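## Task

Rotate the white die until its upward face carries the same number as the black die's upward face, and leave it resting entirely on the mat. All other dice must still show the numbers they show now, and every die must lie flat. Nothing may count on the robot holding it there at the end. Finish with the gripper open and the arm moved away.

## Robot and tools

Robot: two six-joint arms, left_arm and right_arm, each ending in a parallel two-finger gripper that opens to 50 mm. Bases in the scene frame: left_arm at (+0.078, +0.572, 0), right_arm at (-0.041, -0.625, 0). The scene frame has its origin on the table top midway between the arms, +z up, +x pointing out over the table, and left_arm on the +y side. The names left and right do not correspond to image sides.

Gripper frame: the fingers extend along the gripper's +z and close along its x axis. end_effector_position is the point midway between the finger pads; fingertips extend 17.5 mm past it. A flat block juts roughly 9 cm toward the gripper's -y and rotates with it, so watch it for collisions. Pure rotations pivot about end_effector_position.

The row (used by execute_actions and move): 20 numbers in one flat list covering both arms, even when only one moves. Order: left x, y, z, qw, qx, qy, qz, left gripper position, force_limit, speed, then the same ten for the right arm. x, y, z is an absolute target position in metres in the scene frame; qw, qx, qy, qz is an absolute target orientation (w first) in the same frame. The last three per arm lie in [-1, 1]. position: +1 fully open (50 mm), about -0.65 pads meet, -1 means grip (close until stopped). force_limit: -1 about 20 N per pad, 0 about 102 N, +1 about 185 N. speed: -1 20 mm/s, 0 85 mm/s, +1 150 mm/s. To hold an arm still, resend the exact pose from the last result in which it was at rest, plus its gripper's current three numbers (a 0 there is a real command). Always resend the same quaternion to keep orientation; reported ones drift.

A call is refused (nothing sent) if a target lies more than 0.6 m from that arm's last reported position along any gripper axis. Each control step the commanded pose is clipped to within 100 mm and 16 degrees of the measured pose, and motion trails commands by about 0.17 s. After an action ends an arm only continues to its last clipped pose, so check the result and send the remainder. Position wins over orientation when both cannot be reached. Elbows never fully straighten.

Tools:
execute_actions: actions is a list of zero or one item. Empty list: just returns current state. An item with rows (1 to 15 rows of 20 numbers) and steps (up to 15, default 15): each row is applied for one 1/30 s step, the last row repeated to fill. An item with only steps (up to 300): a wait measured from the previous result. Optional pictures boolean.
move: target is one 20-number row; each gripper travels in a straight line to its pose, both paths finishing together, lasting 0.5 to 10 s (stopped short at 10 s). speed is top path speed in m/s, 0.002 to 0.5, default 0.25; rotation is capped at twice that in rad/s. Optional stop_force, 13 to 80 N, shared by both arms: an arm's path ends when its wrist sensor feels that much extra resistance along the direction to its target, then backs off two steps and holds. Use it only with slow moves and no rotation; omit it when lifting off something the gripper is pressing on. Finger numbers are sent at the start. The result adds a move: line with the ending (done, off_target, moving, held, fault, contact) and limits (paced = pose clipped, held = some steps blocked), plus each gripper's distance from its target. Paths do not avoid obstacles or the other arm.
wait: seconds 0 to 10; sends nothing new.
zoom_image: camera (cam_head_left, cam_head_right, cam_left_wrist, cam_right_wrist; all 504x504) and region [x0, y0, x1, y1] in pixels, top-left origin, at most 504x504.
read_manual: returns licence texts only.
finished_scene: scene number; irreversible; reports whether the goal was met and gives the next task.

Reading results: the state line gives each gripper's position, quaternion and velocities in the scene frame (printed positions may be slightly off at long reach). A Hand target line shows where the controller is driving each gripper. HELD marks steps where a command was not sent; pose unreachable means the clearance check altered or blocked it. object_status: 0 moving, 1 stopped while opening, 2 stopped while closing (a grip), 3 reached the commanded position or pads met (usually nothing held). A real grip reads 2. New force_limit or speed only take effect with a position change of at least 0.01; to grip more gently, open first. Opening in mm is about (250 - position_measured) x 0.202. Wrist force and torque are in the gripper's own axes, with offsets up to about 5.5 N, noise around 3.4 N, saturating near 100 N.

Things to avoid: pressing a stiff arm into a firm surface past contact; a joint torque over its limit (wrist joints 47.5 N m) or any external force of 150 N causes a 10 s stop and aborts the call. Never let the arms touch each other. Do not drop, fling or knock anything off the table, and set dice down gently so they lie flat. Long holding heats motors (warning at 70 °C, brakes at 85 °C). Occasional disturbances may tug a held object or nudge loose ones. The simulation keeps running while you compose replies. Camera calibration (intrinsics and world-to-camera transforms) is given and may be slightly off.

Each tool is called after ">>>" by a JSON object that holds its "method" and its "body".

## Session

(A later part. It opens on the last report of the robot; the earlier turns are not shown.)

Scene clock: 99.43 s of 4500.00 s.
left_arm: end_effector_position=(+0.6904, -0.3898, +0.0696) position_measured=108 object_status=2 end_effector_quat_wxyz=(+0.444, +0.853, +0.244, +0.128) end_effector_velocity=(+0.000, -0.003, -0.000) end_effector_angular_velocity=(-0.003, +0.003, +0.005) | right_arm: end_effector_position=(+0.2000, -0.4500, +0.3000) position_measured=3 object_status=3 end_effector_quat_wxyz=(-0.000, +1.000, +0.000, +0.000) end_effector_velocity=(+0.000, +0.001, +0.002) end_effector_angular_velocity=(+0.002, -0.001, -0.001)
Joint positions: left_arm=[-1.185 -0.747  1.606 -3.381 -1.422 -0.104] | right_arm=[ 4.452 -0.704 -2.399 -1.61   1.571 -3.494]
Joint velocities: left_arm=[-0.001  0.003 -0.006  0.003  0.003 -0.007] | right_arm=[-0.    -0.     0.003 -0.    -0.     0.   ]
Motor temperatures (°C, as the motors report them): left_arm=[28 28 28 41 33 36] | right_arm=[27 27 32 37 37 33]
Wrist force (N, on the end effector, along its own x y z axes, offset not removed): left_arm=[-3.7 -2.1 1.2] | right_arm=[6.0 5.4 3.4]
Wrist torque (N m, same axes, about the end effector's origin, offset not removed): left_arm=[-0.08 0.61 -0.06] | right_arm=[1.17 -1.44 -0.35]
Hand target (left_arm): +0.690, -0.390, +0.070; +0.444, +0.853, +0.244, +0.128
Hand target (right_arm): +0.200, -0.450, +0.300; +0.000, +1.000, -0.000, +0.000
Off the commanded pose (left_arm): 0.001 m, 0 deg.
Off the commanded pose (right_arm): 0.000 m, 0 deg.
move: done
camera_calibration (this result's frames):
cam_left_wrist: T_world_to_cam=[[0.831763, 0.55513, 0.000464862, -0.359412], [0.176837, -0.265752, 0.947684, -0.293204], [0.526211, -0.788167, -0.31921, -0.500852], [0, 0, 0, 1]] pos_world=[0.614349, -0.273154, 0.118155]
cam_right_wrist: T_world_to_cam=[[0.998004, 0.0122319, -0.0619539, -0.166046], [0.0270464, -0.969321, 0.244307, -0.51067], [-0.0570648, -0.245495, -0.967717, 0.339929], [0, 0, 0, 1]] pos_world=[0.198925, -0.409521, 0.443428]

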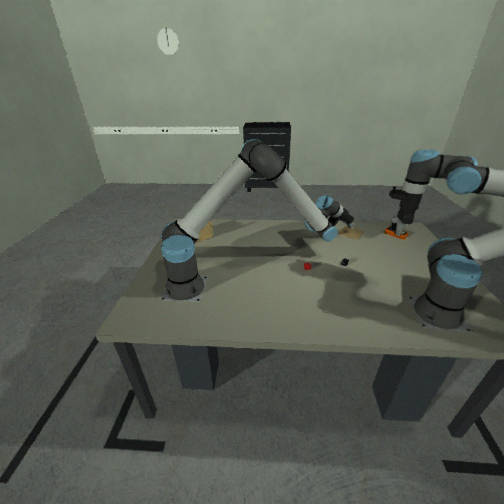

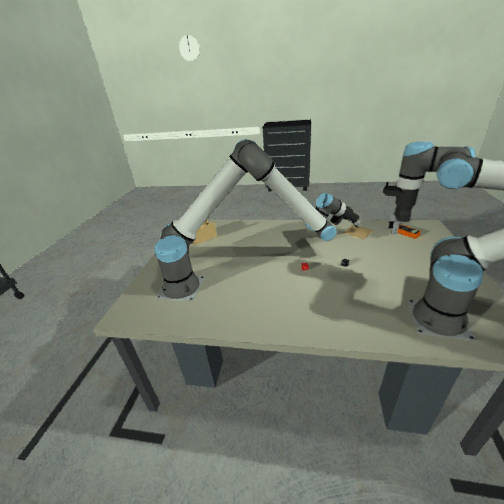

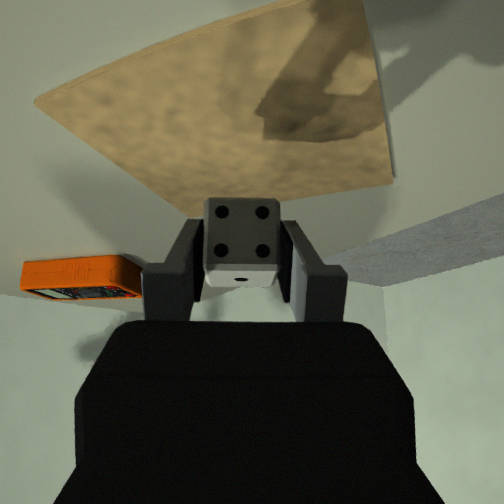

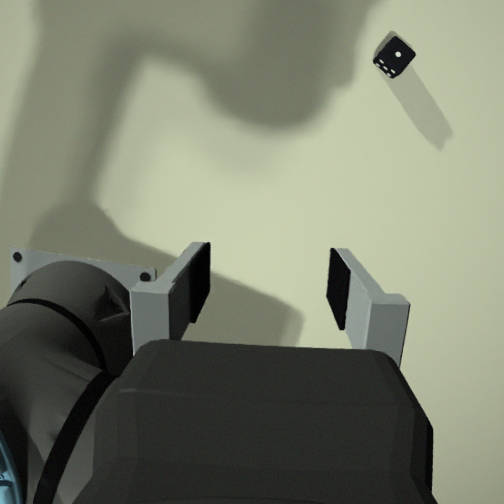

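>>> {"method": "move", "body": {"target": [0.693,-0.40,0.036,0.4438,0.8527,0.2445,0.1272,-1,-0.4,0,0.2,-0.45,0.3,0,1,0,0,1,0,0], "speed": 0.08}}

>>> {"method": "move", "body": {"target": [0.693,-0.40,0.016,0.4438,0.8527,0.2445,0.1272,-1,-0.4,0,0.2,-0.45,0.3,0,1,0,0,1,0,0], "speed": 0.006, "stop_force": 14}}

Scene clock: 107.17 s of 4500.00 s.
left_arm: end_effector_position=(+0.6930, -0.3999, +0.0362) position_measured=108 object_status=2 end_effector_quat_wxyz=(+0.444, +0.853, +0.244, +0.127) end_effector_velocity=(+0.000, -0.002, +0.000) end_effector_angular_velocity=(-0.004, -0.001, -0.000) | right_arm: end_effector_position=(+0.2000, -0.4500, +0.3000) position_measured=3 object_status=3 end_effector_quat_wxyz=(+0.000, +1.000, -0.000, +0.000) end_effector_velocity=(+0.000, -0.000, -0.001) end_effector_angular_velocity=(-0.002, +0.000, +0.001)
Joint positions: left_arm=[-1.186 -0.695  1.578 -3.406 -1.421 -0.106] | right_arm=[ 4.452 -0.704 -2.399 -1.61   1.571 -3.494]
Joint velocities: left_arm=[-0.     0.003 -0.004 -0.003 -0.    -0.   ] | right_arm=[-0.    -0.001 -0.001  0.    -0.001 -0.001]
Motor temperatures (°C, as the motors report them): left_arm=[28 28 28 41 33 36] | right_arm=[27 27 32 37 37 33]
Wrist force (N, on the end effector, along its own x y z axes, offset not removed): left_arm=[-0.5 -3.5 1.5] | right_arm=[8.0 -1.3 1.8]
Wrist torque (N m, same axes, about the end effector's origin, offset not removed): left_arm=[-0.14 0.05 -0.32] | right_arm=[0.13 -1.73 -0.52]
Hand target (left_arm): +0.693, -0.400, +0.036; +0.444, +0.853, +0.244, +0.127
Hand target (right_arm): +0.200, -0.450, +0.300; -0.000, +1.000, -0.000, +0.000
Off the commanded pose (left_arm): 0.000 m, 0 deg.
Off the commanded pose (right_arm): 0.000 m, 0 deg.
After step 90, 3.87 s passed at rest.
move: done
camera_calibration (this result's frames):
cam_left_wrist: T_world_to_cam=[[0.831382, 0.5557, -0.000933158, -0.355394], [0.178079, -0.264832, 0.947709, -0.26516], [0.526395, -0.788074, -0.319135, -0.520976], [0, 0, 0, 1]] pos_world=[0.616927, -0.283298, 0.0847014]
cam_right_wrist: T_world_to_cam=[[0.998004, 0.0122255, -0.0619538, -0.166054], [0.0270402, -0.969321, 0.244307, -0.510676], [-0.0570663, -0.245495, -0.967717, 0.339928], [0, 0, 0, 1]] pos_world=[0.198929, -0.409528, 0.443428]

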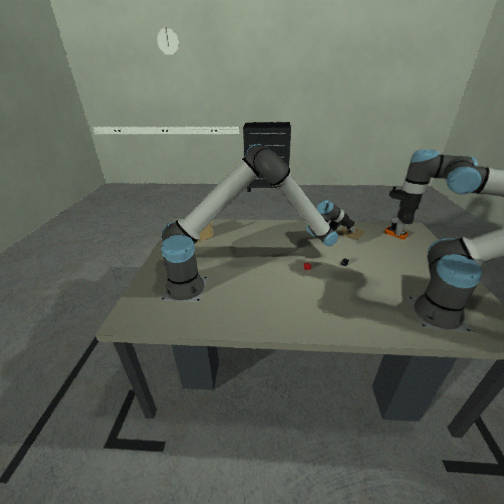

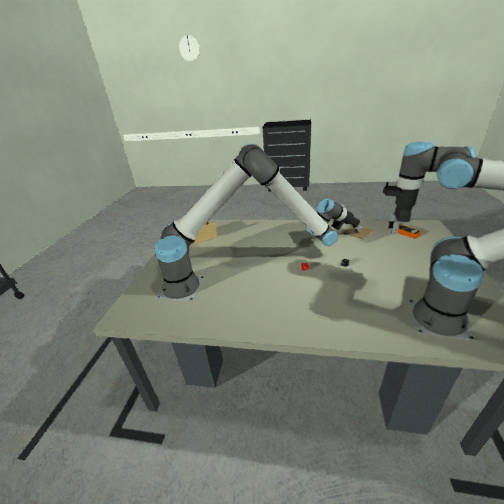

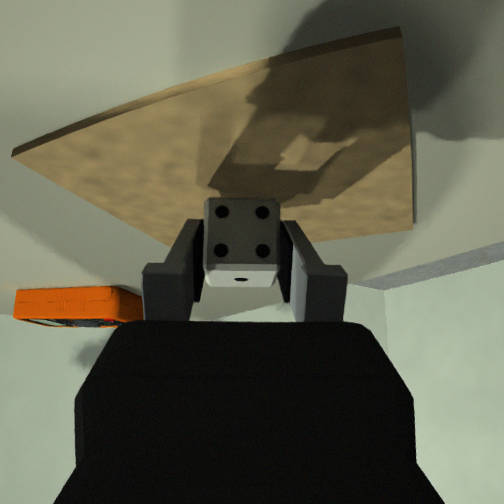

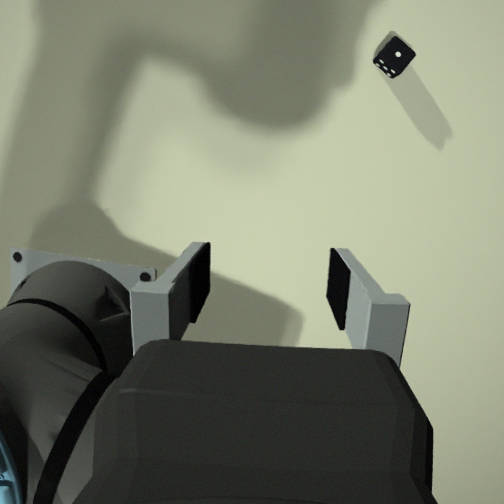

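Scene clock: 109.00 s of 4500.00 s.
left_arm: end_effector_position=(+0.6930, -0.4001, +0.0276) position_measured=108 object_status=2 end_effector_quat_wxyz=(+0.444, +0.853, +0.244, +0.127) end_effector_velocity=(+0.001, -0.000, +0.002) end_effector_angular_velocity=(+0.002, +0.001, +0.000) | right_arm: end_effector_position=(+0.2000, -0.4500, +0.3000) position_measured=3 object_status=3 end_effector_quat_wxyz=(+0.000, +1.000, +0.000, +0.000) end_effector_velocity=(-0.000, +0.000, +0.000) end_effector_angular_velocity=(+0.000, +0.000, -0.000)
Joint positions: left_arm=[-1.186 -0.683  1.577 -3.417 -1.421 -0.106] | right_arm=[ 4.452 -0.704 -2.399 -1.61   1.571 -3.494]
Joint velocities: left_arm=[ 0.    -0.002 -0.001  0.005  0.     0.   ] | right_arm=[ 0. -0.  0.  0.  0.  0.]
Motor temperatures (°C, as the motors report them): left_arm=[28 28 28 41 33 36] | right_arm=[27 27 32 37 37 33]
Wrist force (N, on the end effector, along its own x y z axes, offset not removed): left_arm=[-0.4 9.5 -13.8] | right_arm=[0.0 2.8 1.7]
Wrist torque (N m, same axes, about the end effector's origin, offset not removed): left_arm=[-0.14 0.15 0.00] | right_arm=[0.99 -0.21 -0.19]
Hand target (left_arm): +0.693, -0.400, +0.028; +0.444, +0.853, +0.244, +0.127
Hand target (right_arm): +0.200, -0.450, +0.300; -0.000, +1.000, +0.000, -0.000
Off the commanded pose (left_arm): 0.012 m, 0 deg.
Off the commanded pose (right_arm): 0.000 m, 0 deg.
move: contact (left_arm)
camera_calibration (this result's frames):
cam_left_wrist: T_world_to_cam=[[0.831372, 0.555715, -0.00104344, -0.35535], [0.177881, -0.264337, 0.947884, -0.256768], [0.526478, -0.78823, -0.318614, -0.524013], [0, 0, 0, 1]] pos_world=[0.616983, -0.283442, 0.0760581]
cam_right_wrist: T_world_to_cam=[[0.998004, 0.0122258, -0.0619539, -0.166053], [0.0270404, -0.969321, 0.244307, -0.510676], [-0.0570663, -0.245495, -0.967717, 0.339928], [0, 0, 0, 1]] pos_world=[0.198929, -0.409528, 0.443428]

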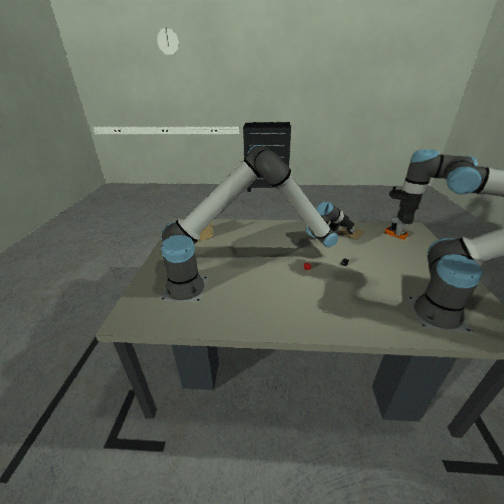

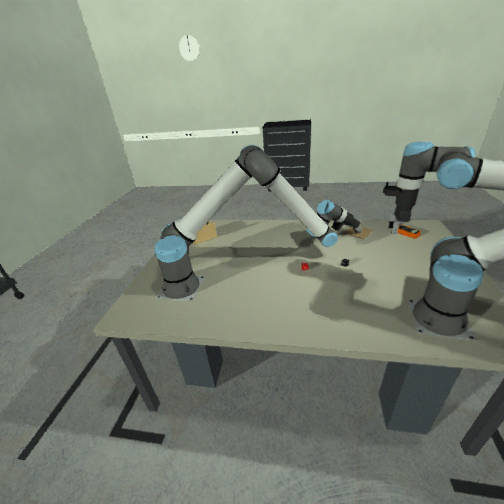

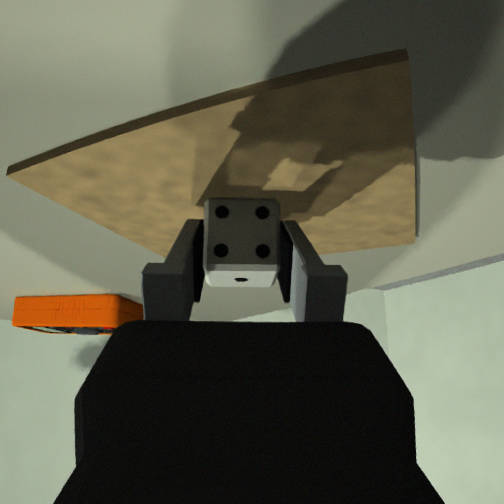

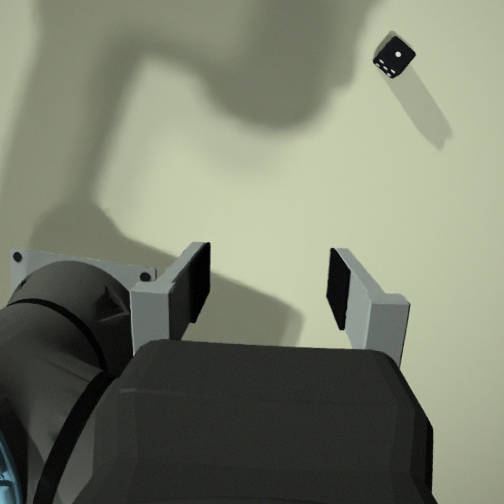

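>>> {"method": "move", "body": {"target": [0.693,-0.40,0.0285,0.4438,0.8527,0.2445,0.1272,1,-0.4,0,0.2,-0.45,0.3,0,1,0,0,1,0,0], "speed": 0.02}}

>>> {"method": "move", "body": {"target": [0.62,-0.28,0.16,0.4438,0.8527,0.2445,0.1272,1,-0.4,0,0.2,-0.45,0.3,0,1,0,0,1,0,0], "speed": 0.2}}

>>> {"method": "zoom_image", "body": {"camera": "cam_head_right", "region": [290, 200, 410, 280]}}

Scene clock: 113.73 s of 4500.00 s.
left_arm: end_effector_position=(+0.6930, -0.3999, +0.0284) position_measured=3 object_status=3 end_effector_quat_wxyz=(+0.444, +0.853, +0.245, +0.127) end_effector_velocity=(+0.002, +0.001, +0.002) end_effector_angular_velocity=(-0.001, -0.001, +0.003) | right_arm: end_effector_position=(+0.2000, -0.4500, +0.3000) position_measured=3 object_status=3 end_effector_quat_wxyz=(+0.000, +1.000, -0.000, +0.000) end_effector_velocity=(+0.000, -0.000, +0.000) end_effector_angular_velocity=(-0.001, +0.000, -0.001)
Joint positions: left_arm=[-1.186 -0.685  1.577 -3.415 -1.421 -0.106] | right_arm=[ 4.452 -0.704 -2.399 -1.61   1.571 -3.494]
Joint velocities: left_arm=[ 0.002 -0.001 -0.001  0.     0.001 -0.   ] | right_arm=[-0.001 -0.001  0.    -0.    -0.     0.   ]
Motor temperatures (°C, as the motors report them): left_arm=[28 28 28 41 33 36] | right_arm=[27 27 32 37 37 33]
Wrist force (N, on the end effector, along its own x y z axes, offset not removed): left_arm=[-2.4 -4.8 1.7] | right_arm=[1.6 7.5 0.5]
Wrist torque (N m, same axes, about the end effector's origin, offset not removed): left_arm=[-0.52 0.16 -0.13] | right_arm=[1.57 -0.62 -0.35]
Hand target (left_arm): +0.693, -0.400, +0.028; +0.444, +0.853, +0.244, +0.127
Hand target (right_arm): +0.200, -0.450, +0.300; +0.000, +1.000, +0.000, -0.000
Off the commanded pose (left_arm): 0.000 m, 0 deg.
Off the commanded pose (right_arm): 0.000 m, 0 deg.
After step 90, 1.03 s passed at rest.
move: done
camera_calibration (this result's frames):
cam_left_wrist: T_world_to_cam=[[0.831385, 0.555696, -0.000919906, -0.355383], [0.178131, -0.264935, 0.94767, -0.257866], [0.526373, -0.788043, -0.319249, -0.52348], [0, 0, 0, 1]] pos_world=[0.61694, -0.283357, 0.0769239]
cam_right_wrist: T_world_to_cam=[[0.998004, 0.0122254, -0.0619539, -0.166054], [0.0270401, -0.969321, 0.244308, -0.510676], [-0.0570664, -0.245495, -0.967717, 0.339928], [0, 0, 0, 1]] pos_world=[0.198929, -0.409528, 0.443428]

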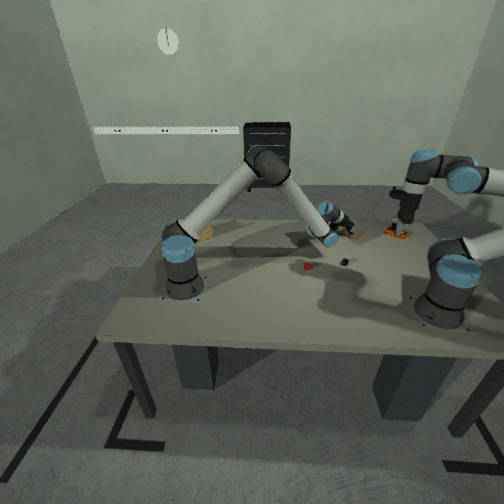

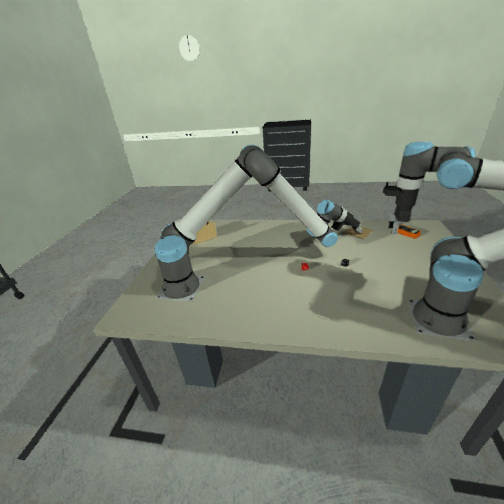

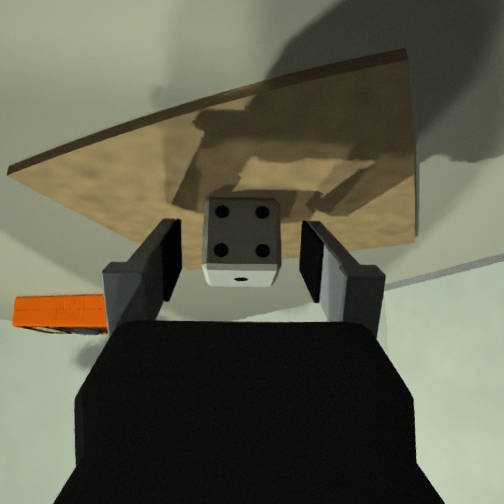

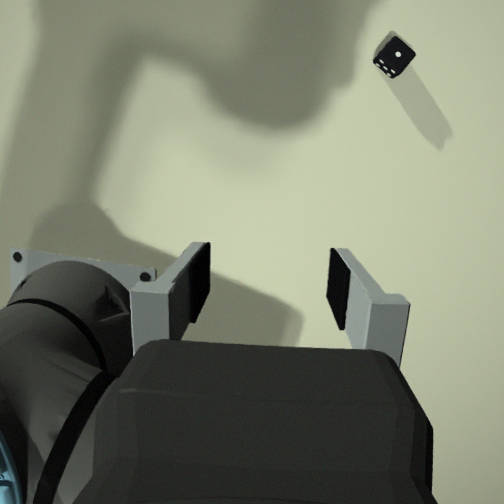

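Scene clock: 115.27 s of 4500.00 s.
left_arm: end_effector_position=(+0.6201, -0.2803, +0.1600) position_measured=3 object_status=3 end_effector_quat_wxyz=(+0.444, +0.853, +0.244, +0.127) end_effector_velocity=(-0.001, +0.002, +0.001) end_effector_angular_velocity=(+0.000, +0.000, +0.000) | right_arm: end_effector_position=(+0.2000, -0.4500, +0.3000) position_measured=3 object_status=3 end_effector_quat_wxyz=(+0.000, +1.000, -0.000, +0.000) end_effector_velocity=(+0.000, +0.000, +0.000) end_effector_angular_velocity=(+0.001, -0.000, +0.001)
Joint positions: left_arm=[-1.218 -1.005  1.891 -3.406 -1.395 -0.125] | right_arm=[ 4.452 -0.704 -2.399 -1.61   1.571 -3.494]
Joint velocities: left_arm=[ 0.    -0.004  0.003  0.001  0.    -0.   ] | right_arm=[-0.     0.001  0.     0.     0.    -0.001]
Motor temperatures (°C, as the motors report them): left_arm=[28 28 28 41 33 36] | right_arm=[27 27 32 37 37 33]
Wrist force (N, on the end effector, along its own x y z axes, offset not removed): left_arm=[-3.3 -1.9 -4.9] | right_arm=[1.9 0.6 0.2]
Wrist torque (N m, same axes, about the end effector's origin, offset not removed): left_arm=[-0.17 0.55 -0.15] | right_arm=[0.23 -0.70 -0.29]
Hand target (left_arm): +0.620, -0.280, +0.160; +0.444, +0.853, +0.244, +0.127
Hand target (right_arm): +0.200, -0.450, +0.300; +0.000, +1.000, +0.000, -0.000
Off the commanded pose (left_arm): 0.000 m, 0 deg.
Off the commanded pose (right_arm): 0.000 m, 0 deg.
move: done
camera_calibration (this result's frames):
cam_left_wrist: T_world_to_cam=[[0.831384, 0.555698, -0.000846081, -0.361183], [0.178008, -0.264876, 0.94771, -0.337859], [0.526417, -0.788061, -0.319132, -0.348827], [0, 0, 0, 1]] pos_world=[0.544052, -0.163678, 0.208565]
cam_right_wrist: T_world_to_cam=[[0.998004, 0.0122254, -0.0619539, -0.166054], [0.0270401, -0.969321, 0.244307, -0.510676], [-0.0570665, -0.245495, -0.967717, 0.339928], [0, 0, 0, 1]] pos_world=[0.198929, -0.409528, 0.443428]

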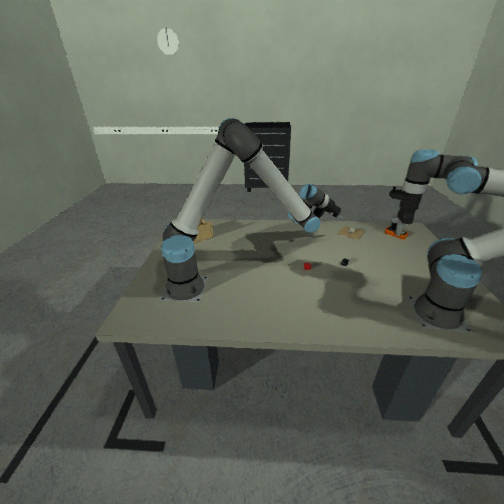

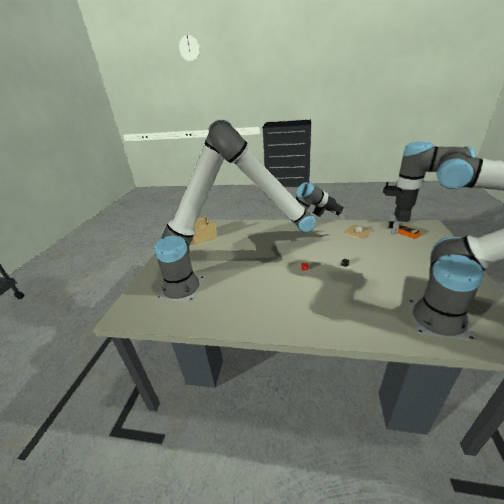

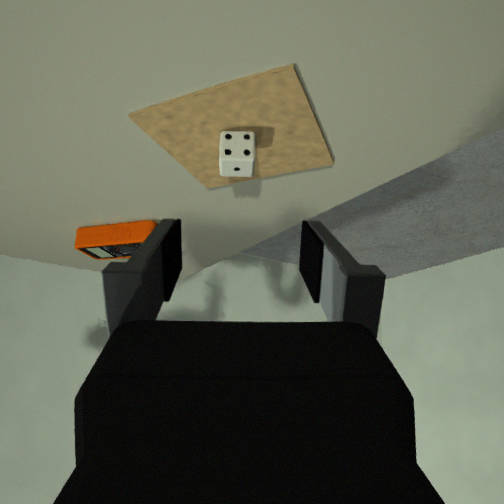

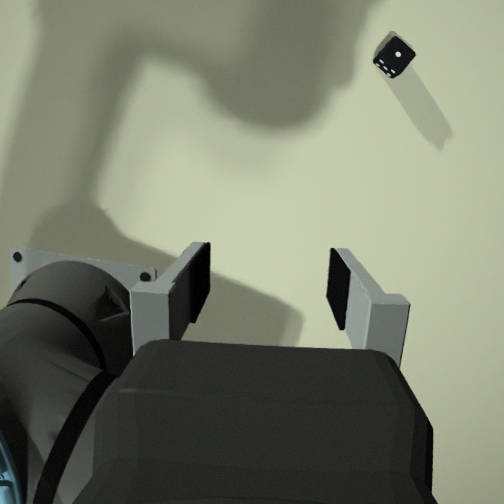

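Region (290, 200, 410, 280) of cam_head_right's 504x504 image, scaled by 4.200, with more detail than that image has.

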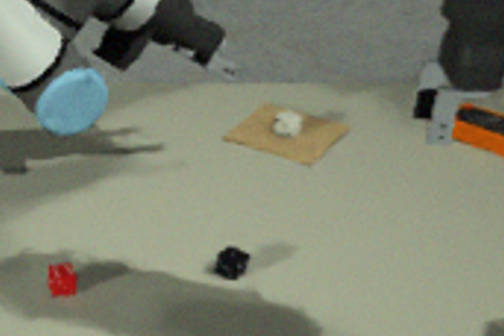

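>>> {"method": "finished_scene", "body": {"scene": 1}}

The scene is finished: the task was done.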